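# Carry the coat stand into the taped area next door

## Task

Take the coat stand into the adjoining room and set it upright so that each of its four feet rests fully within the yellow tape outline, with none touching the tape. At the finish the coffee table must still be standing, the robot must not have toppled or be left leaning, and the coat stand must stay put without the robot supporting it.

## Robot and tools

Robot: a Hello Robot Stretch 3. It has a two-wheel differential base (0.33 m long, 0.34 m wide), a lift carriage on a vertical mast, and a single telescoping arm that reaches out to the robot's right side. At the arm's end are a wrist (yaw, pitch, roll) and a two-finger gripper. The base cannot strafe. To carry the gripper forward or back, you drive the base. An on-the-spot turn pivots about the point midway between the drive wheels, 0.05 m behind the front edge. With the arm retracted and the wrist folded, that turn sweeps a circle of radius 0.28 m. An unfolded, level wrist reaches beyond it.

Frames: the base frame has its origin on the floor between the drive wheels, x forward, y to the left, z up. hand_pose is reported in this frame, at the point where the closed fingertips meet. The odometry frame is the base frame as it was at the scene's start. Heading runs from -3.142 to 3.142 and is positive to the left.

Cameras: head_camera and nav_camera are on the head and both aim with head_pan_rad and head_tilt_rad. wrist_camera rides on the gripper.

Tool execute_actions takes "actions", a list run in order. An empty list just returns the current state and images. Each action may hold "robot", "steps" (1 to 450 control steps at 30 per second, default 1) and "until". An action with only "steps" waits.
- "robot" can be one command object, a list of up to 8 commands run in sequence (a queue), or {"stop": true}, which brakes everything and clears the queue.
- A command may contain "base", "joints" and "contact_limits". Its parts start together and keep running after the action ends.
- "base" holds exactly one key. "translate_m" is a relative drive in metres, measured from where the base is when the command begins; forward is positive and |value| is at most 1. "rotate_rad" is a relative turn in radians, counter-clockwise (left) positive, |value| at most 3.2.
- "joints" holds absolute targets by name. Joints you leave out keep their current goal. The ranges are: lift_m 0 to 1.1 (arm height on the mast); arm_m 0 to 0.52 (extension); wrist_yaw_rad -1.345 to 4.42 (0 points along the arm, positive swings toward the front, 3.0 is folded over the base); wrist_pitch_rad -1.57 to 0.451 (negative tips the fingers down); wrist_roll_rad -2.911 to 2.911; gripper_m -0.089 to 0.179 (larger is wider; the real fingertip gap is a bit smaller, and it is zero below 0.007); head_pan_rad -3.953 to 1.73 (positive turns left, -1.57 looks along the arm); head_tilt_rad -1.53 to 0.419 (negative looks down).
- "contact_limits": {"arm_m": effort percent, 1 to 100} sets how hard the arm may push before it halts with contact_stop. It lasts until arm_m's next command.
- Within a queue, {"pause_s": s} waits up to 15 s. Each next item starts only after the previous one ends "done" (or "off_target" for base or gripper). Any other ending drops the rest.
- "until" ends the action early once its conditions hold. {"robot": {"status": "ended"}} waits until nothing is moving and no queue is running. Numeric fields are compared as [op, value] with op one of =, !=, <, <=, >, >=. Examples are lift_m, arm_m_goal, translate_m, x, y, heading and queue_left. Status fields take a word or ["!=", "moving"]. {"any": {"status": "ended"}} fires when the first motion ends.
An invalid action or out-of-range number rejects the whole call. A new command overrides older goals right away.

Speed: the base is fast (0.30 m/s, 1.9 rad/s) only when the arm is stowed, meaning lift_m < 0.30, arm_m < 0.03 and wrist_yaw_rad > 2.54. Otherwise it is capped at 0.10 m/s and 0.63 rad/s.

Gripper: to grasp, command a gripper_m smaller than the object's width. To let go, open at least 0.02 beyond where contact happened. Readings and "done" do not prove a grasp, so check the images.

Wrist safety: fold or unfold the wrist only with lift_m between 0.32 and 0.95, wrist_pitch_rad -0.4 and roll near 0. Once folded, the lift may go down to 0.25. If wrist_yaw_rad is below -0.4, keep pitch at -0.5 or lower.

Results: base_status shows progress as (done so far of goal). joint_goals, joint_status, measured_speeds and motor_effort (percent, with the peak in brackets) follow. There is also a line with refusals, queue and queue_left. Status words are: moving, done, off_target (blocked away from goal, may still push), contact_stop (lift or arm hit something and went slack), time_out, stopped, not_commanded and torque_fault (a wrist servo went limp for 10 s). robot.on_its_own reports goals the robot changed by itself, slack or disabled joints, loaded motors, and a base tilt of 3 degrees or more. "refused:", "dropped:" and "replaced:" lines explain problems, counting from 0. base_tilt is in degrees, with forward and right positive. lidar_m gives 12 distances in 30-degree sectors, counter-clockwise from straight ahead, in a plane 0.17 m above the floor. wrist_depth_mm and head_depth_mm are 7x7 grids of depth values. Each successful result includes one image per camera.

Tool zoom_image: "camera" is head_camera, nav_camera or wrist_camera, and "region" is [x0, y0, x1, y1] in pixels of that camera's latest image, at most 504x504.

Tool finished_scene: "scene" is the current scene's number. It ends the scene permanently. Call it only after every motion has stopped and the stand is standing freely inside the tape.

Cautions: pushing something rigid with the gripper higher than about 0.45 m can tip the robot, and a second push after a contact_stop is riskier still. Driving while the gripper holds or presses something immovable can also tip it, as can snagging furniture, especially in reverse. If it leans, reverse the last move in small steps, pull the gripper free, and drop lift_m to about 0.2 if needed. Avoid drops, slams, hard pushes and knocking over the coffee table or the coat stand. Loose objects may occasionally get nudged by outside disturbances.

Each tool is called after "Call:" as name(argument=value, ...) on one line, values as JSON.

## Session

Call:
execute_actions(actions=[])

Scene clock: 0.00 s.
robot.base_odometry: x=+0.000 y=+0.000 heading=+0.000 (m, m, rad; robot's odometry frame)
robot.turned_by_wheels: +0.000 (rad since the last result)
robot.turned_by_imu: +0.000 (rad since the last result)
robot.base_tilt: forward=+1.9 right=-0.1 (deg)
robot.lidar_m: 1.55 1.91 1.83 1.34 0.96 0.92 0.95 0.74 0.71 0.73 0.98 2.51
robot.head_depth_mm: 2065 2690 2687 2685 2694 2704 2343 / 2073 2789 2806 2819 2794 2841 2329 / 2080 2898 2937 2951 2954 2924 2205 / 2092 3051 3142 3132 3131 3117 2277 / 2109 2956 3090 3146 3154 3052 2280 / 2113 2618 2670 2679 2698 2728 2263 / 2141 2336 2355 2369 2381 2435 2244
robot.base_status: not_commanded
robot.joint_positions: lift_m=+0.581 arm_m=+0.000 wrist_yaw_rad=+3.058 wrist_pitch_rad=-0.450 wrist_roll_rad=+0.010 gripper_m=+0.037 head_pan_rad=+0.000 head_tilt_rad=-0.002
robot.joint_goals: lift_m=+0.581 arm_m=+0.000 wrist_yaw_rad=+3.058 wrist_pitch_rad=-0.450 wrist_roll_rad=+0.010 gripper_m=+0.037 head_pan_rad=+0.000 head_tilt_rad=-0.002
robot.joint_status: lift_m=not_commanded arm_m=not_commanded wrist_yaw_rad=not_commanded wrist_pitch_rad=not_commanded wrist_roll_rad=not_commanded gripper_m=not_commanded head_pan_rad=not_commanded head_tilt_rad=not_commanded
robot.measured_speeds: translate_m=+0.000 rotate_rad=+0.000 lift_m=+0.000 arm_m=+0.000 wrist_yaw_rad=+0.000 wrist_pitch_rad=+0.000 wrist_roll_rad=+0.000 head_pan_rad=+0.000 head_tilt_rad=+0.000
robot: refusals=0 queue=idle queue_left=0
robot.motor_effort: left_wheel=+0 right_wheel=+0 lift_m=+23 arm_m=-1 wrist_yaw_rad=+0 wrist_pitch_rad=+5 wrist_roll_rad=+0 gripper_m=+0 head_pan_rad=+0 head_tilt_rad=+2 (%)
robot.hand_pose: x=-0.0029 y=+0.0745 z=+0.5866 quat_wxyz=(+0.187, +0.698, +0.128, +0.679) (m; robot's base frame)
robot.wrist_depth_mm: 784 919 - - - - - / 805 985 - - - - - / 849 - - - - - - / 861 - - - - - - / 911 - - - - - - / 837 854 - 869 893 887 883 / 747 757 746 748 738 772 767
pictures: head_camera (sideways: a quarter turn clockwise sets it upright), nav_camera (sideways: a quarter turn counterclockwise sets it upright), wrist_camera
Images, in order (width x height): head_camera 896x504, nav_camera 672x504, wrist_camera 644x364.

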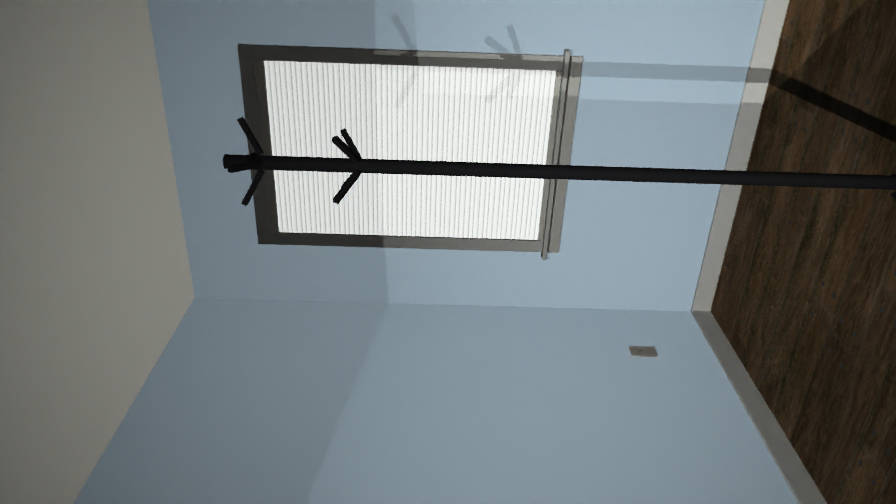

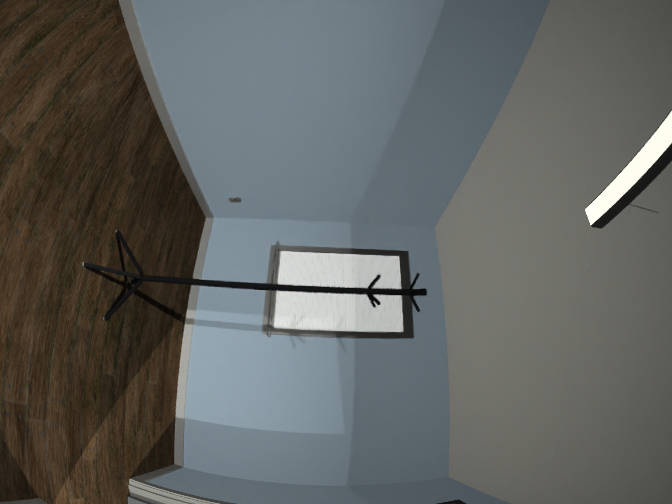

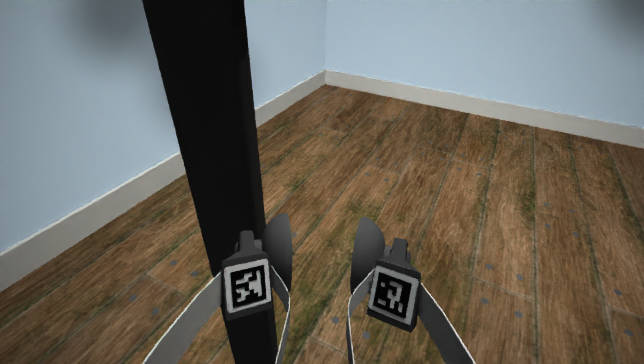

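Call:
execute_actions(actions=[{"robot":{"joints":{"head_pan_rad":-1.0,"head_tilt_rad":-0.6}},"steps":100,"until":{"robot":{"status":"ended"}}}])

Scene clock: 1.43 s.
robot.base_odometry: x=+0.000 y=+0.000 heading=+0.000 (m, m, rad; robot's odometry frame)
robot.turned_by_wheels: +0.000 (rad since the last result)
robot.turned_by_imu: +0.000 (rad since the last result)
robot.base_tilt: forward=+1.9 right=-0.1 (deg)
robot.lidar_m: 1.55 1.91 1.82 1.34 0.96 0.92 0.95 0.74 0.71 0.73 0.98 2.51
robot.head_depth_mm: 857 906 962 1028 1101 1181 1218 / 966 1027 1104 1189 1288 1376 1258 / 1094 1181 1277 1395 1546 1471 1262 / 1878 2078 2311 2213 1765 1475 1257 / 1816 2026 2222 2212 1762 1468 1252 / 1965 2255 2561 2191 1763 1463 1245 / 2394 2618 2782 2177 1752 1456 1248
robot.base_status: not_commanded
robot.joint_positions: lift_m=+0.581 arm_m=+0.000 wrist_yaw_rad=+3.058 wrist_pitch_rad=-0.450 wrist_roll_rad=+0.010 gripper_m=+0.037 head_pan_rad=-0.993 head_tilt_rad=-0.592
robot.joint_goals: lift_m=+0.581 arm_m=+0.000 wrist_yaw_rad=+3.058 wrist_pitch_rad=-0.450 wrist_roll_rad=+0.010 gripper_m=+0.037 head_pan_rad=-1.000 head_tilt_rad=-0.600
robot.joint_status: lift_m=not_commanded arm_m=not_commanded wrist_yaw_rad=not_commanded wrist_pitch_rad=not_commanded wrist_roll_rad=not_commanded gripper_m=not_commanded head_pan_rad=done head_tilt_rad=done
robot.measured_speeds: translate_m=+0.000 rotate_rad=+0.000 lift_m=+0.000 arm_m=+0.000 wrist_yaw_rad=+0.000 wrist_pitch_rad=+0.000 wrist_roll_rad=+0.000 head_pan_rad=+0.000 head_tilt_rad=+0.000
robot: refusals=0 queue=done queue_left=0
robot.motor_effort: left_wheel=+0(0) right_wheel=+0(0) lift_m=+23(23) arm_m=-1(1) wrist_yaw_rad=+0(0) wrist_pitch_rad=+5(5) wrist_roll_rad=+0(0) gripper_m=+0(0) head_pan_rad=-3(44) head_tilt_rad=-5(51) (%)
robot.hand_pose: x=-0.0029 y=+0.0745 z=+0.5866 quat_wxyz=(+0.187, +0.698, +0.128, +0.679) (m; robot's base frame)
robot.wrist_depth_mm: 781 905 - - - - - / 795 994 - - - - - / 853 - - - - - - / 868 - - - - - - / 900 - - - - - - / 860 849 - 876 911 901 907 / 728 742 718 750 721 767 761
pictures: head_camera (sideways: a quarter turn clockwise sets it upright), nav_camera (sideways: a quarter turn counterclockwise sets it upright), wrist_camera
Images, in order (width x height): head_camera 896x504, nav_camera 672x504, wrist_camera 644x364.

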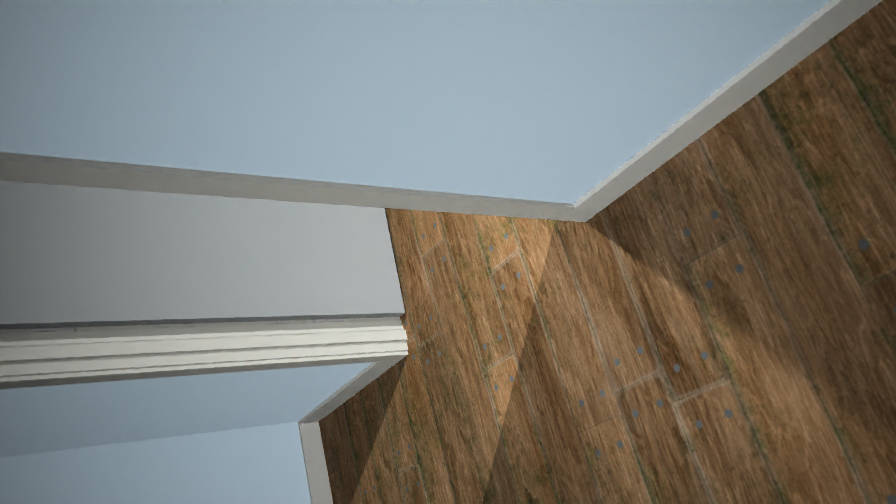

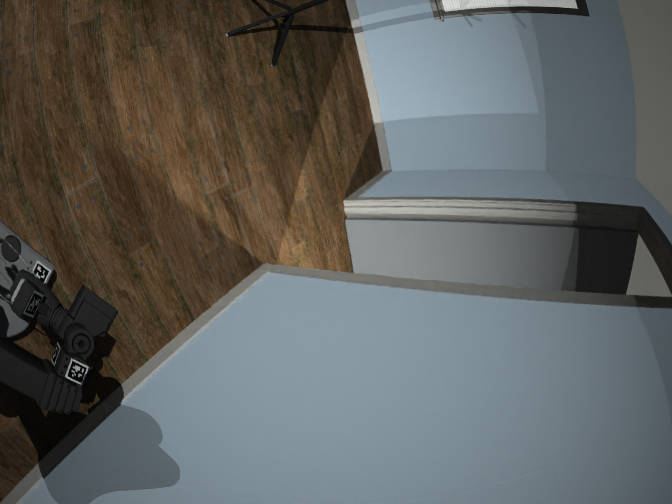

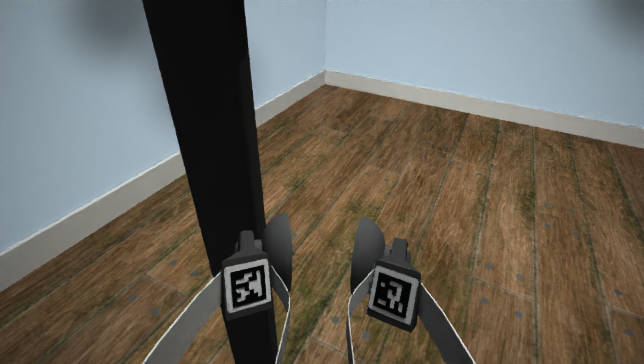

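Call:
execute_actions(actions=[{"robot":[{"base":{"rotate_rad":-0.6},"joints":{"lift_m":0.27}},{"base":{"translate_m":1.0}},{"base":{"translate_m":0.45},"joints":{"head_pan_rad":-1.47,"head_tilt_rad":-0.5}}],"steps":450,"until":{"robot":{"status":"ended"}}}])

Scene clock: 14.17 s.
robot.base_odometry: x=+1.197 y=-0.819 heading=-0.600 (m, m, rad; robot's odometry frame)
robot.turned_by_wheels: -0.600 (rad since the last result)
robot.turned_by_imu: -0.598 (rad since the last result)
robot.base_tilt: forward=+1.9 right=-0.1 (deg)
robot.lidar_m: 1.41 1.43 1.82 0.66 2.01 2.54 2.37 0.88 0.64 2.80 0.86 0.80
robot.head_depth_mm: 2352 2555 2797 2578 1953 1585 1240 / 2381 2584 2796 2549 1960 1584 1328 / 2384 2579 2819 2542 1956 1581 1318 / 2366 2567 2826 2542 1947 1574 1321 / 2367 2586 2804 2509 1934 1566 1318 / 2381 2576 2826 2509 1875 1558 1314 / 2333 1437 1467 1527 1579 1510 1306
robot.base_status: done (translate_m +0.4500 of +0.4500)
robot.joint_positions: lift_m=+0.270 arm_m=+0.000 wrist_yaw_rad=+3.058 wrist_pitch_rad=-0.451 wrist_roll_rad=+0.010 gripper_m=+0.037 head_pan_rad=-1.463 head_tilt_rad=-0.507
robot.joint_goals: lift_m=+0.270 arm_m=+0.000 wrist_yaw_rad=+3.058 wrist_pitch_rad=-0.451 wrist_roll_rad=+0.010 gripper_m=+0.037 head_pan_rad=-1.470 head_tilt_rad=-0.500
robot.joint_status: lift_m=done arm_m=not_commanded wrist_yaw_rad=not_commanded wrist_pitch_rad=not_commanded wrist_roll_rad=not_commanded gripper_m=not_commanded head_pan_rad=done head_tilt_rad=done
robot.measured_speeds: translate_m=+0.000 rotate_rad=+0.000 lift_m=+0.000 arm_m=+0.000 wrist_yaw_rad=+0.000 wrist_pitch_rad=+0.000 wrist_roll_rad=+0.000 head_pan_rad=+0.000 head_tilt_rad=+0.000
robot: refusals=0 queue=done queue_left=0
robot.motor_effort: left_wheel=+2(8) right_wheel=-2(6) lift_m=+14(21) arm_m=-1(1) wrist_yaw_rad=+0(0) wrist_pitch_rad=+5(4) wrist_roll_rad=+0(0) gripper_m=+0(0) head_pan_rad=-4(30) head_tilt_rad=+4(19) (%)
robot.hand_pose: x=-0.0029 y=+0.0745 z=+0.2759 quat_wxyz=(+0.188, +0.698, +0.128, +0.679) (m; robot's base frame)
robot.wrist_depth_mm: - - - - - - - / - - - - - - - / 866 884 - 905 905 949 967 / 665 680 - 701 716 717 734 / 556 567 - 574 585 596 599 / 473 - - - 498 497 504 / - - - - 410 424 429
pictures: head_camera (sideways: a quarter turn clockwise sets it upright), nav_camera (sideways: a quarter turn counterclockwise sets it upright), wrist_camera
Images, in order (width x height): head_camera 896x504, nav_camera 672x504, wrist_camera 644x364.

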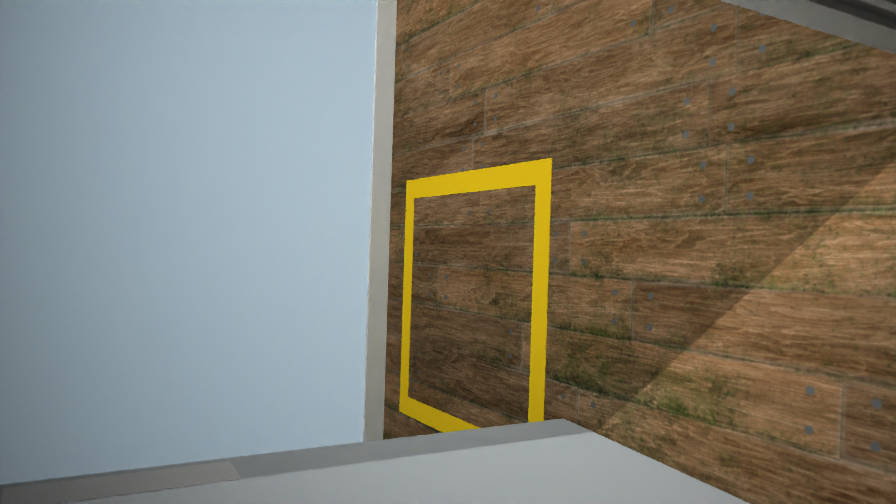

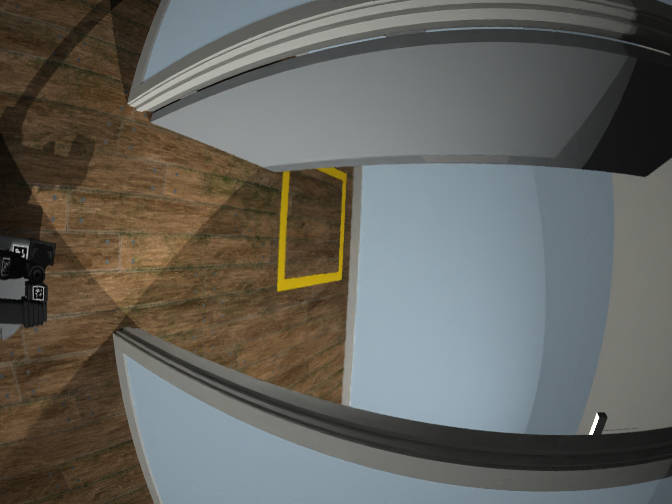

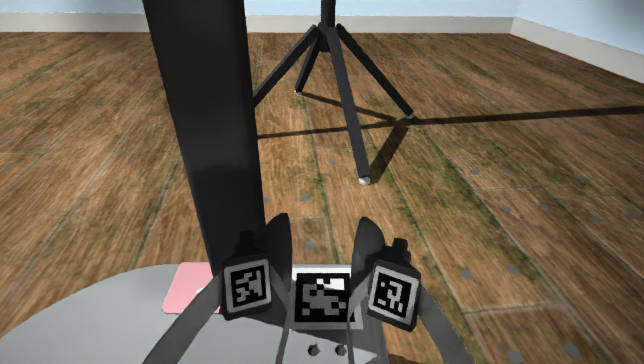

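Call:
execute_actions(actions=[{"robot":[{"base":{"rotate_rad":3.1}},{"joints":{"lift_m":0.7,"wrist_pitch_rad":-0.4,"head_tilt_rad":-0.9,"head_pan_rad":-1.57}},{"joints":{"wrist_yaw_rad":0,"gripper_m":0.15}},{"joints":{"wrist_pitch_rad":0}}],"steps":450,"until":{"robot":{"status":"ended"}}}])

Scene clock: 25.87 s.
robot.base_odometry: x=+1.197 y=-0.819 heading=+2.500 (m, m, rad; robot's odometry frame)
robot.turned_by_wheels: +3.100 (rad since the last result)
robot.turned_by_imu: +3.081 (rad since the last result)
robot.base_tilt: forward=+1.9 right=+0.0 (deg)
robot.lidar_m: 2.36 0.93 0.64 2.80 0.88 0.80 1.41 1.43 1.77 0.66 1.99 2.48
robot.head_depth_mm: 1916 2137 1889 1622 1421 1304 - / 1877 2124 1876 1650 1416 1306 - / 1846 2096 1876 1617 1442 - - / 731 1995 1782 1569 1432 1244 1123 / 1818 2060 1867 1639 1376 1251 1128 / 1800 2039 1864 1593 1399 1250 1122 / 1771 2045 1854 1593 1398 1249 1126
robot.base_status: done (rotate_rad +3.0999 of +3.1000)
robot.joint_positions: lift_m=+0.700 arm_m=+0.000 wrist_yaw_rad=+0.002 wrist_pitch_rad=-0.023 wrist_roll_rad=+0.010 gripper_m=+0.150 head_pan_rad=-1.563 head_tilt_rad=-0.889
robot.joint_goals: lift_m=+0.700 arm_m=+0.000 wrist_yaw_rad=+0.000 wrist_pitch_rad=+0.000 wrist_roll_rad=+0.010 gripper_m=+0.150 head_pan_rad=-1.570 head_tilt_rad=-0.900
robot.joint_status: lift_m=done arm_m=not_commanded wrist_yaw_rad=done wrist_pitch_rad=done wrist_roll_rad=not_commanded gripper_m=done head_pan_rad=done head_tilt_rad=done
robot.measured_speeds: translate_m=+0.000 rotate_rad=+0.000 lift_m=+0.000 arm_m=+0.000 wrist_yaw_rad=+0.000 wrist_pitch_rad=+0.000 wrist_roll_rad=+0.000 head_pan_rad=+0.000 head_tilt_rad=+0.000
robot: refusals=0 queue=done queue_left=0
robot.motor_effort: left_wheel=-2(6) right_wheel=+3(10) lift_m=+30(34) arm_m=-1(1) wrist_yaw_rad=-2(3) wrist_pitch_rad=+9(9) wrist_roll_rad=+0(1) gripper_m=+0(80) head_pan_rad=-4(14) head_tilt_rad=-8(41) (%)
robot.hand_pose: x=-0.0209 y=-0.4006 z=+0.8083 quat_wxyz=(+0.704, +0.009, -0.710, -0.008) (m; robot's base frame)
robot.wrist_depth_mm: - - - - - - - / - - - - - - - / - - - - - - - / - - - - - - - / - - - - - - - / - - - - - - - / - - - - - - -
pictures: head_camera (sideways: a quarter turn clockwise sets it upright), nav_camera (sideways: a quarter turn counterclockwise sets it upright), wrist_camera
Images, in order (width x height): head_camera 896x504, nav_camera 672x504, wrist_camera 644x364.

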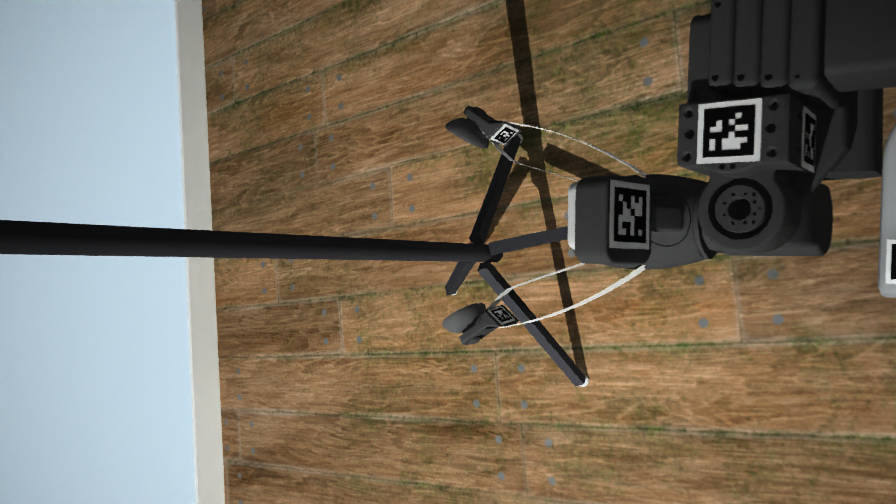

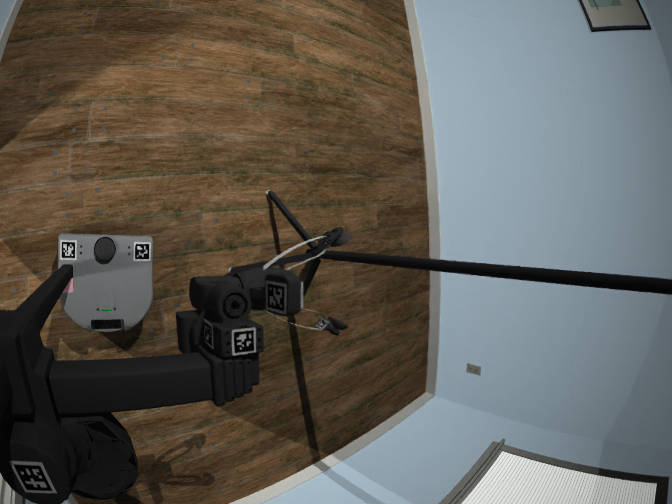

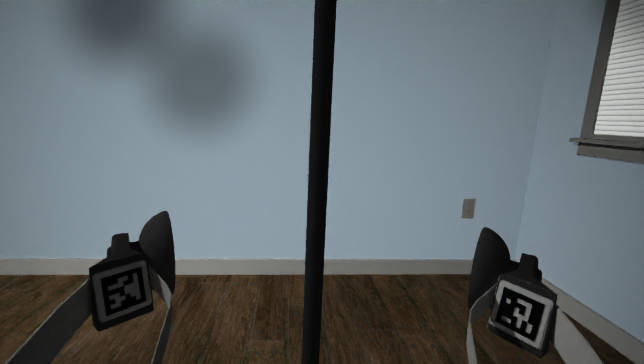

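Call:
execute_actions(actions=[{"robot":{"joints":{"arm_m":0.3,"lift_m":0.78}},"steps":450,"until":{"robot":{"status":"ended"}}}])

Scene clock: 29.43 s.
robot.base_odometry: x=+1.197 y=-0.819 heading=+2.500 (m, m, rad; robot's odometry frame)
robot.turned_by_wheels: +0.000 (rad since the last result)
robot.turned_by_imu: +0.000 (rad since the last result)
robot.base_tilt: forward=+1.9 right=+0.0 (deg)
robot.lidar_m: 2.37 0.93 0.64 2.80 0.89 0.80 1.41 1.42 1.77 0.66 1.99 2.48
robot.head_depth_mm: 1896 2133 1922 - - - - / 1881 2126 - 1613 1416 1258 1135 / 1851 2064 - 1613 1409 1252 1143 / 1729 1999 1798 1577 1379 1253 1138 / 1818 2062 1862 1602 1383 1248 1126 / 1793 2047 1852 1599 1401 1244 1126 / 1775 2044 1851 1589 1396 1244 1124
robot.base_status: done (rotate_rad +3.0999 of +3.1000)
robot.joint_positions: lift_m=+0.780 arm_m=+0.300 wrist_yaw_rad=+0.001 wrist_pitch_rad=-0.021 wrist_roll_rad=+0.010 gripper_m=+0.150 head_pan_rad=-1.563 head_tilt_rad=-0.889
robot.joint_goals: lift_m=+0.780 arm_m=+0.300 wrist_yaw_rad=+0.000 wrist_pitch_rad=+0.000 wrist_roll_rad=+0.010 gripper_m=+0.150 head_pan_rad=-1.570 head_tilt_rad=-0.900
robot.joint_status: lift_m=done arm_m=done wrist_yaw_rad=done wrist_pitch_rad=done wrist_roll_rad=not_commanded gripper_m=done head_pan_rad=done head_tilt_rad=done
robot.measured_speeds: translate_m=+0.000 rotate_rad=+0.000 lift_m=+0.000 arm_m=+0.000 wrist_yaw_rad=+0.000 wrist_pitch_rad=+0.000 wrist_roll_rad=+0.000 head_pan_rad=+0.000 head_tilt_rad=+0.000
robot: refusals=0 queue=done queue_left=0
robot.motor_effort: left_wheel=-2(2) right_wheel=+2(2) lift_m=+31(30) arm_m=+4(3) wrist_yaw_rad=+0(3) wrist_pitch_rad=+8(9) wrist_roll_rad=+0(0) gripper_m=+0(0) head_pan_rad=-3(4) head_tilt_rad=-8(8) (%)
robot.hand_pose: x=-0.0213 y=-0.7004 z=+0.8888 quat_wxyz=(+0.704, +0.008, -0.710, -0.008) (m; robot's base frame)
robot.wrist_depth_mm: - - - 211 - - - / - - - - - - - / - - - - - - - / - - - - - - - / - - - - - - - / - - - - - - - / - - - - - - -
pictures: head_camera (sideways: a quarter turn clockwise sets it upright), nav_camera (sideways: a quarter turn counterclockwise sets it upright), wrist_camera
Images, in order (width x height): head_camera 896x504, nav_camera 672x504, wrist_camera 644x364.

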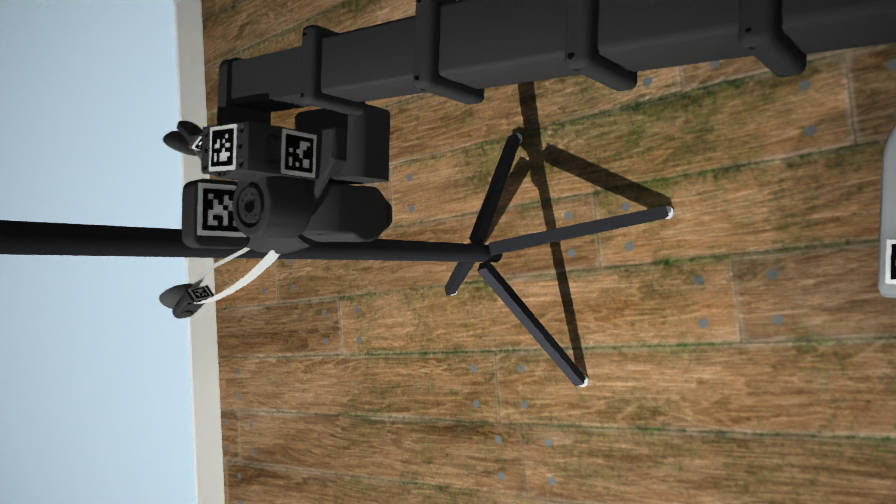

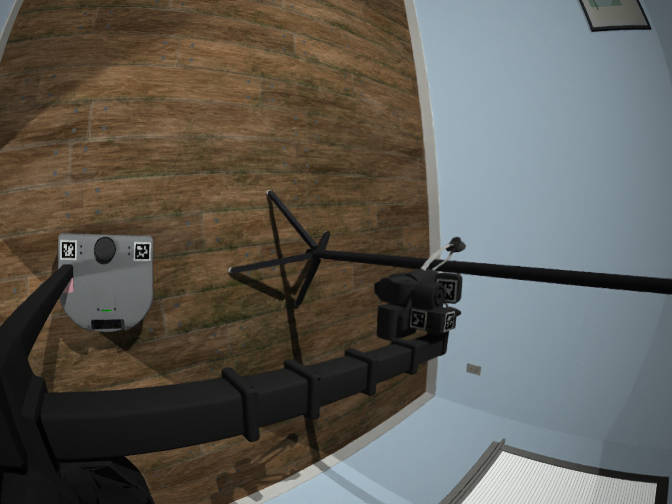

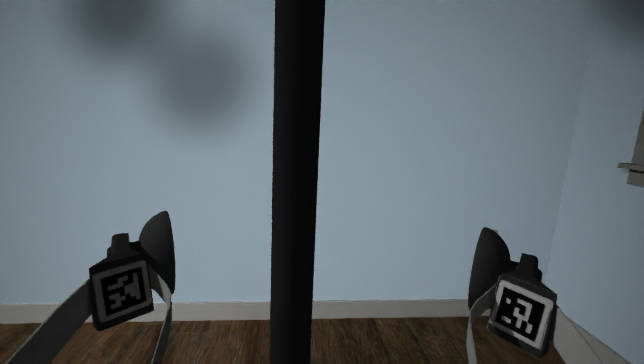

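Call:
execute_actions(actions=[{"robot":[{"base":{"translate_m":0.02},"joints":{"arm_m":0.335}},{"joints":{"gripper_m":-0.03}},{"joints":{"lift_m":0.83}}],"steps":450,"until":{"robot":{"status":"ended"}}}])

Scene clock: 35.10 s.
robot.base_odometry: x=+1.181 y=-0.807 heading=+2.500 (m, m, rad; robot's odometry frame)
robot.turned_by_wheels: +0.000 (rad since the last result)
robot.turned_by_imu: -0.001 (rad since the last result)
robot.base_tilt: forward=+1.9 right=+0.0 (deg)
robot.lidar_m: 2.35 0.93 0.64 2.81 0.92 0.82 1.43 1.44 1.80 0.66 1.99 2.47
robot.head_depth_mm: 1891 2115 - - - 1260 1132 / 1870 - 1840 1615 1413 1263 1135 / 1818 - 1840 1614 1413 1257 1142 / 1794 2052 1803 1536 1378 1257 1137 / 1818 2052 1853 1603 1384 1252 1130 / 1797 2035 1855 1599 1401 1252 1124 / 1769 2028 1848 1601 1394 1247 1129
robot.base_status: done (translate_m +0.0200 of +0.0200)
robot.joint_positions: lift_m=+0.830 arm_m=+0.335 wrist_yaw_rad=+0.001 wrist_pitch_rad=-0.021 wrist_roll_rad=+0.010 gripper_m=-0.030 head_pan_rad=-1.563 head_tilt_rad=-0.889
robot.joint_goals: lift_m=+0.830 arm_m=+0.335 wrist_yaw_rad=+0.000 wrist_pitch_rad=+0.000 wrist_roll_rad=+0.010 gripper_m=-0.030 head_pan_rad=-1.570 head_tilt_rad=-0.900
robot.joint_status: lift_m=done arm_m=done wrist_yaw_rad=done wrist_pitch_rad=done wrist_roll_rad=not_commanded gripper_m=done head_pan_rad=done head_tilt_rad=done
robot.measured_speeds: translate_m=+0.000 rotate_rad=+0.000 lift_m=+0.000 arm_m=+0.000 wrist_yaw_rad=+0.000 wrist_pitch_rad=+0.000 wrist_roll_rad=+0.000 head_pan_rad=+0.000 head_tilt_rad=+0.000
robot: refusals=0 queue=done queue_left=0
robot.motor_effort: left_wheel=-2(3) right_wheel=+1(6) lift_m=+30(31) arm_m=+4(3) wrist_yaw_rad=-1(1) wrist_pitch_rad=+8(8) wrist_roll_rad=+0(0) gripper_m=-12(86) head_pan_rad=-4(4) head_tilt_rad=-8(7) (%)
robot.hand_pose: x=-0.0213 y=-0.7354 z=+0.9388 quat_wxyz=(+0.704, +0.008, -0.710, -0.008) (m; robot's base frame)
robot.wrist_depth_mm: - - - 172 - - - / - - - 177 - - - / - - - 186 - - - / - - - 193 - - - / - - - - - - - / - - - - - - - / - - - 211 - - -
pictures: head_camera (sideways: a quarter turn clockwise sets it upright), nav_camera (sideways: a quarter turn counterclockwise sets it upright), wrist_camera
Images, in order (width x height): head_camera 896x504, nav_camera 672x504, wrist_camera 644x364.

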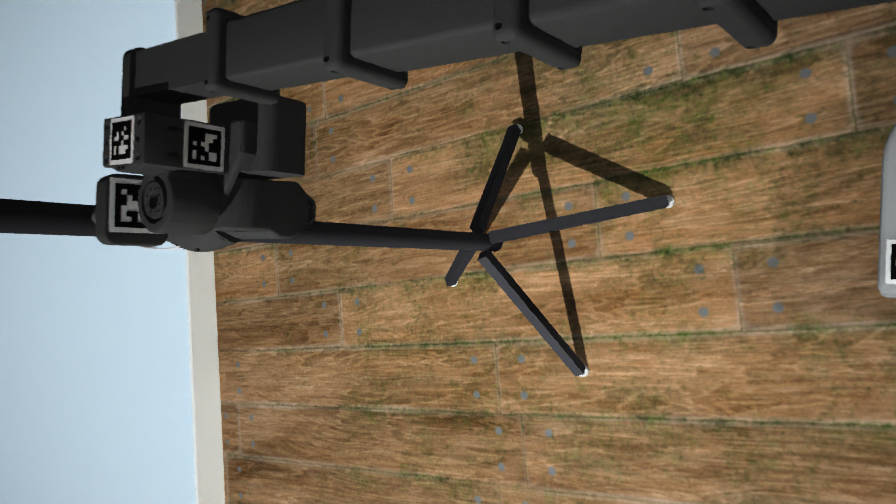

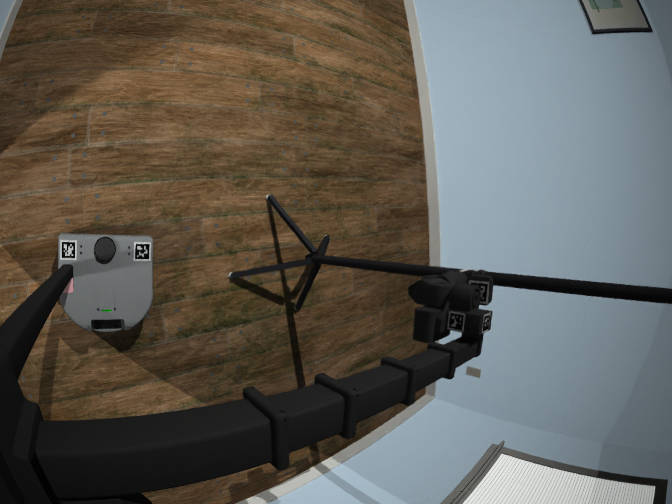

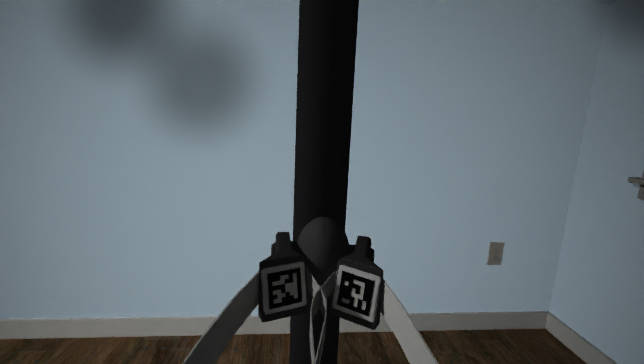

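Short.

Call:
execute_actions(actions=[{"robot":[{"joints":{"gripper_m":0.09,"lift_m":0.8}},{"joints":{"arm_m":0.375}},{"joints":{"gripper_m":-0.03}},{"joints":{"lift_m":0.85}}],"steps":450,"until":{"robot":{"status":"ended"}}}])

Scene clock: 41.20 s.
robot.base_odometry: x=+1.181 y=-0.807 heading=+2.500 (m, m, rad; robot's odometry frame)
robot.turned_by_wheels: +0.000 (rad since the last result)
robot.turned_by_imu: +0.000 (rad since the last result)
robot.base_tilt: forward=+1.9 right=+0.0 (deg)
robot.lidar_m: 2.35 0.93 0.64 2.81 0.92 0.82 1.43 1.44 1.79 0.66 1.99 2.48
robot.head_depth_mm: 1854 - - 1604 1393 1265 1138 / 1811 - 1876 1604 1412 1255 1132 / 1778 - 1870 1607 1413 1256 1136 / 1787 2068 1779 1539 1383 1255 1136 / 1808 2044 1874 1602 1379 1250 1127 / 1790 2049 1862 1593 1399 1246 1125 / 1775 2031 1841 1587 1395 1246 1123
robot.base_status: done (translate_m +0.0200 of +0.0200)
robot.joint_positions: lift_m=+0.849 arm_m=+0.375 wrist_yaw_rad=+0.008 wrist_pitch_rad=-0.178 wrist_roll_rad=+0.010 gripper_m=-0.025 head_pan_rad=-1.563 head_tilt_rad=-0.889
robot.joint_goals: lift_m=+0.850 arm_m=+0.375 wrist_yaw_rad=+0.000 wrist_pitch_rad=+0.000 wrist_roll_rad=+0.010 gripper_m=-0.024 head_pan_rad=-1.570 head_tilt_rad=-0.900
robot.joint_status: lift_m=done arm_m=done wrist_yaw_rad=done wrist_pitch_rad=done wrist_roll_rad=not_commanded gripper_m=done head_pan_rad=done head_tilt_rad=done
robot.measured_speeds: translate_m=+0.000 rotate_rad=+0.000 lift_m=+0.000 arm_m=+0.000 wrist_yaw_rad=+0.000 wrist_pitch_rad=+0.000 wrist_roll_rad=+0.000 head_pan_rad=+0.000 head_tilt_rad=+0.000
robot: refusals=0 queue=done queue_left=0
robot.on_its_own: gripper_m is held at -0.024, not at your -0.030, by its stall guard, which is still easing; wrist_pitch_rad is at rest, and its effort (+71) is outside its rest range (-20 to +32)
robot.motor_effort: left_wheel=+1(2) right_wheel=-3(3) lift_m=+42(43) arm_m=-1(5) wrist_yaw_rad=-8(10) wrist_pitch_rad=+71(71) wrist_roll_rad=+0(0) gripper_m=-3(100) head_pan_rad=-3(4) head_tilt_rad=-7(7) (%)
robot.hand_pose: x=-0.0196 y=-0.7679 z=+0.9187 quat_wxyz=(+0.701, +0.065, -0.707, -0.061) (m; robot's base frame)
robot.wrist_depth_mm: - - - 120 - - - / - - - 127 - - - / - - - 135 - - - / - - - 143 - - - / - - - 151 - - - / - - - 161 - - - / - - - 177 - - -
pictures: head_camera (sideways: a quarter turn clockwise sets it upright), nav_camera (sideways: a quarter turn counterclockwise sets it upright), wrist_camera
Images, in order (width x height): head_camera 896x504, nav_camera 672x504, wrist_camera 644x364.

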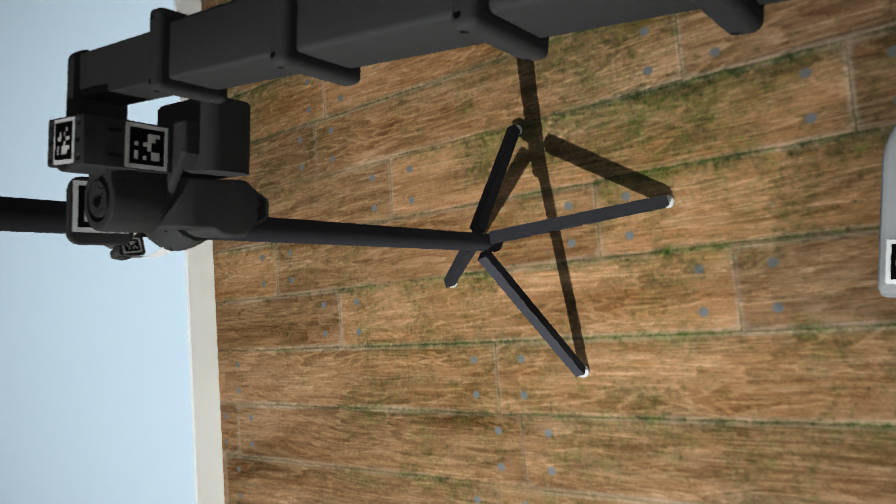

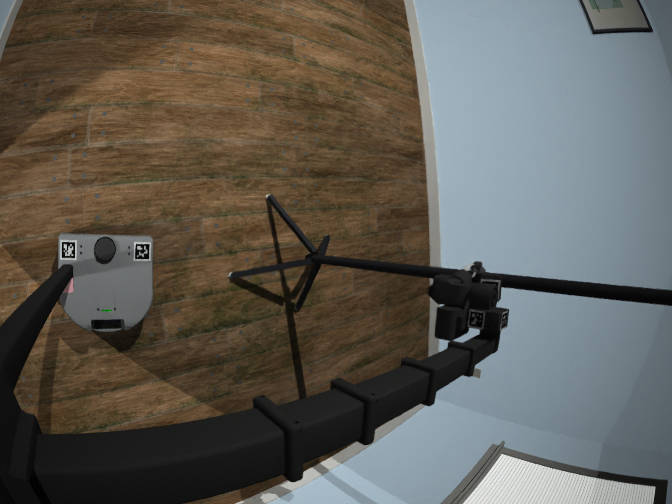

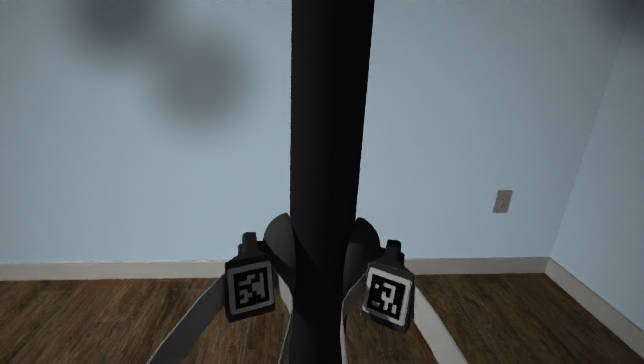

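Call:
execute_actions(actions=[{"robot":[{"joints":{"gripper_m":0.12,"lift_m":0.8}},{"joints":{"arm_m":0.08}},{"base":{"translate_m":0.1},"joints":{"wrist_yaw_rad":1.57,"lift_m":0.22,"head_pan_rad":-0.4,"head_tilt_rad":-1.2}},{"base":{"rotate_rad":-1.38}},{"base":{"translate_m":0.35}}],"steps":450,"until":{"robot":{"status":"ended"}}},{"steps":300,"until":{"robot":{"status":"ended"}}}])

Scene clock: 61.67 s.
robot.base_odometry: x=+1.253 y=-0.432 heading=+1.120 (m, m, rad; robot's odometry frame)
robot.turned_by_wheels: -1.380 (rad since the last result)
robot.turned_by_imu: -1.379 (rad since the last result)
robot.base_tilt: forward=+2.0 right=-0.1 (deg)
robot.lidar_m: 1.61 1.69 2.29 2.23 1.26 0.94 0.96 1.17 1.37 1.55 0.38 0.38
robot.head_depth_mm: 1707 1578 1452 1350 1269 1210 1114 / 488 1550 1457 1355 1277 1174 1102 / 1702 1541 1408 1330 1250 1205 - / 1700 1560 1445 1334 1260 1205 - / 1678 1560 1443 1345 1249 1196 - / 1652 1557 1440 1342 1255 1179 1122 / 1643 1558 1434 1342 1253 1180 1111
robot.base_status: done (translate_m +0.3500 of +0.3500)
robot.joint_positions: lift_m=+0.220 arm_m=+0.080 wrist_yaw_rad=+1.568 wrist_pitch_rad=-0.021 wrist_roll_rad=+0.010 gripper_m=+0.120 head_pan_rad=-0.407 head_tilt_rad=-1.186
robot.joint_goals: lift_m=+0.220 arm_m=+0.080 wrist_yaw_rad=+1.570 wrist_pitch_rad=+0.000 wrist_roll_rad=+0.010 gripper_m=+0.120 head_pan_rad=-0.400 head_tilt_rad=-1.200
robot.joint_status: lift_m=done arm_m=done wrist_yaw_rad=done wrist_pitch_rad=done wrist_roll_rad=not_commanded gripper_m=done head_pan_rad=done head_tilt_rad=done
robot.measured_speeds: translate_m=+0.000 rotate_rad=+0.000 lift_m=+0.000 arm_m=+0.000 wrist_yaw_rad=+0.000 wrist_pitch_rad=+0.000 wrist_roll_rad=+0.000 head_pan_rad=+0.000 head_tilt_rad=+0.000
robot: refusals=0 queue=done queue_left=0
robot.motor_effort: left_wheel=+2(6) right_wheel=-3(6) lift_m=+14(45) arm_m=-5(7) wrist_yaw_rad=+2(12) wrist_pitch_rad=+8(71) wrist_roll_rad=+0(0) gripper_m=+0(80) head_pan_rad=+3(43) head_tilt_rad=-10(39) (%)
robot.hand_pose: x=+0.2343 y=-0.2259 z=+0.3296 quat_wxyz=(+0.504, +0.507, -0.497, +0.492) (m; robot's base frame)
robot.wrist_depth_mm: - - - - - - - / - - - - - - - / - - - - - - - / - - - - - - - / - - - - - - - / 758 821 803 327 345 884 852 / 594 575 570 588 570 600 651
pictures: head_camera (sideways: a quarter turn clockwise sets it upright), nav_camera (sideways: a quarter turn counterclockwise sets it upright), wrist_camera
Images, in order (width x height): head_camera 896x504, nav_camera 672x504, wrist_camera 644x364.

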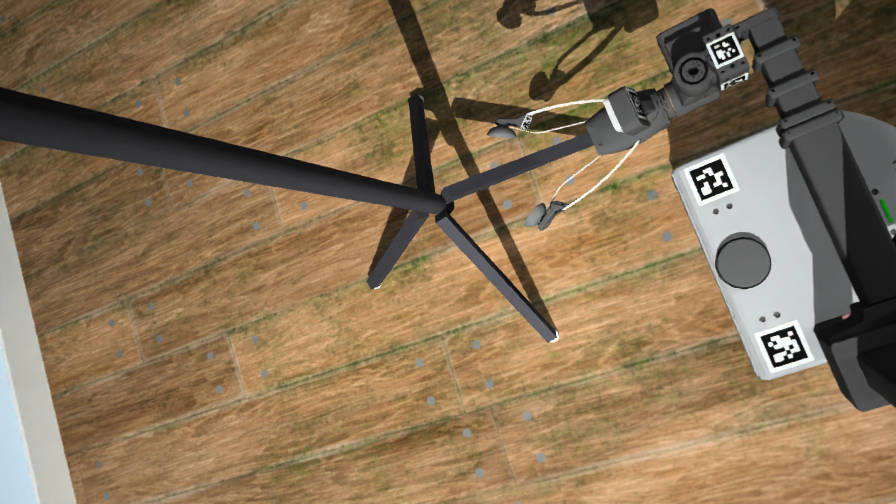

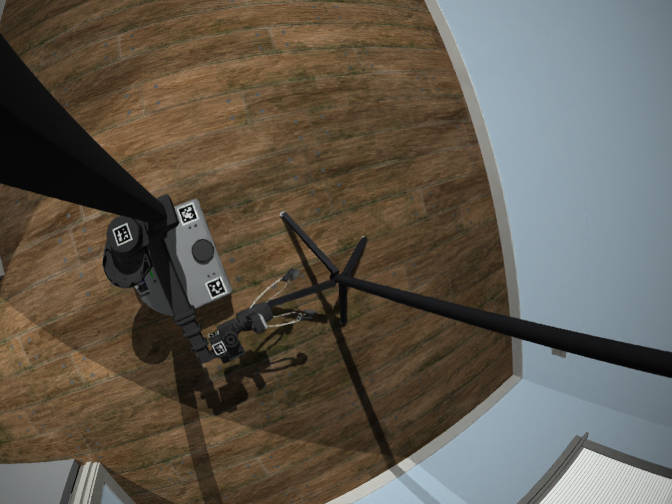

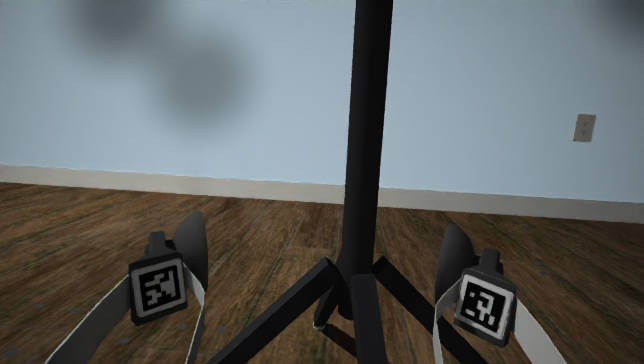

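Call:
execute_actions(actions=[{"robot":[{"joints":{"arm_m":0.11},"base":{"translate_m":0.16}},{"joints":{"gripper_m":-0.02}},{"base":{"translate_m":-0.5},"joints":{"head_pan_rad":-1.57}}],"steps":450,"until":{"robot":{"status":"ended"}}}])

Scene clock: 72.63 s.
robot.base_odometry: x=+1.105 y=-0.738 heading=+1.121 (m, m, rad; robot's odometry frame)
robot.turned_by_wheels: +0.001 (rad since the last result)
robot.turned_by_imu: +0.000 (rad since the last result)
robot.base_tilt: forward=+2.0 right=-0.1 (deg)
robot.lidar_m: 1.95 2.05 2.31 1.95 0.79 0.62 2.83 0.94 0.91 1.53 0.29 0.24
robot.head_depth_mm: 1644 1569 1451 1348 1263 1188 1116 / 1645 1576 1455 1350 1262 - - / 1636 1570 1442 1349 1260 - - / 1644 1567 1444 1347 1245 - - / 1659 1557 1441 1341 1245 1181 1116 / 1650 1560 1440 1341 1228 1165 1112 / 1653 1554 1438 1332 1240 1177 1113
robot.base_status: done (translate_m -0.4999 of -0.5000)
robot.joint_positions: lift_m=+0.220 arm_m=+0.110 wrist_yaw_rad=+1.568 wrist_pitch_rad=-0.021 wrist_roll_rad=+0.010 gripper_m=-0.014 head_pan_rad=-1.563 head_tilt_rad=-1.186
robot.joint_goals: lift_m=+0.220 arm_m=+0.110 wrist_yaw_rad=+1.570 wrist_pitch_rad=+0.000 wrist_roll_rad=+0.010 gripper_m=-0.014 head_pan_rad=-1.570 head_tilt_rad=-1.200
robot.joint_status: lift_m=done arm_m=done wrist_yaw_rad=done wrist_pitch_rad=done wrist_roll_rad=not_commanded gripper_m=done head_pan_rad=done head_tilt_rad=done
robot.measured_speeds: translate_m=+0.000 rotate_rad=+0.000 lift_m=+0.000 arm_m=+0.000 wrist_yaw_rad=+0.000 wrist_pitch_rad=+0.000 wrist_roll_rad=+0.000 head_pan_rad=+0.000 head_tilt_rad=+0.000
robot: refusals=0 queue=done queue_left=0
robot.on_its_own: gripper_m is held at -0.014, not at your -0.020, by its stall guard, which is not easing now; right_wheel is at rest, and its effort (-20) is outside its rest range (-18 to +18)
robot.motor_effort: left_wheel=+5(7) right_wheel=-20(30) lift_m=+15(15) arm_m=+3(3) wrist_yaw_rad=+2(7) wrist_pitch_rad=+9(9) wrist_roll_rad=+0(0) gripper_m=-19(96) head_pan_rad=-3(43) head_tilt_rad=-10(10) (%)
robot.hand_pose: x=+0.2343 y=-0.2554 z=+0.3295 quat_wxyz=(+0.504, +0.507, -0.497, +0.492) (m; robot's base frame)
robot.wrist_depth_mm: - - - 130 - - - / - - - 133 - - - / - - - 137 - - - / - - - 142 - - - / - - - 144 - - - / 756 772 - 151 867 843 885 / 584 591 600 156 604 638 651
pictures: head_camera (sideways: a quarter turn clockwise sets it upright), nav_camera (sideways: a quarter turn counterclockwise sets it upright), wrist_camera
Images, in order (width x height): head_camera 896x504, nav_camera 672x504, wrist_camera 644x364.

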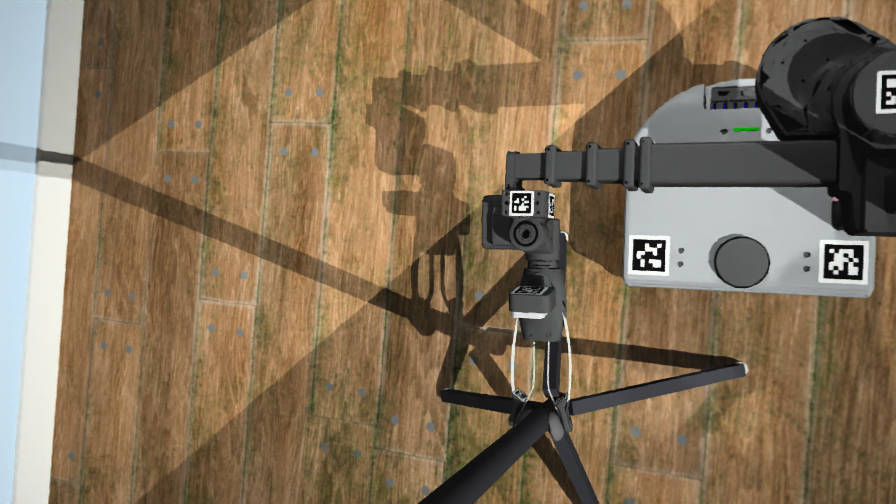

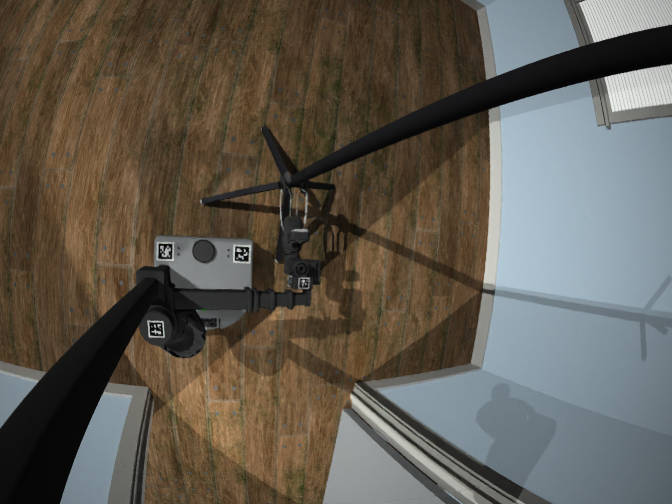

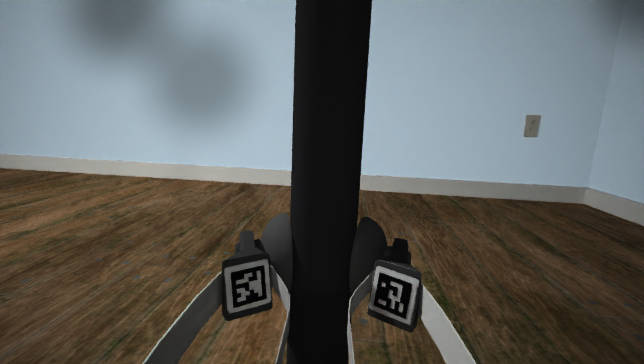

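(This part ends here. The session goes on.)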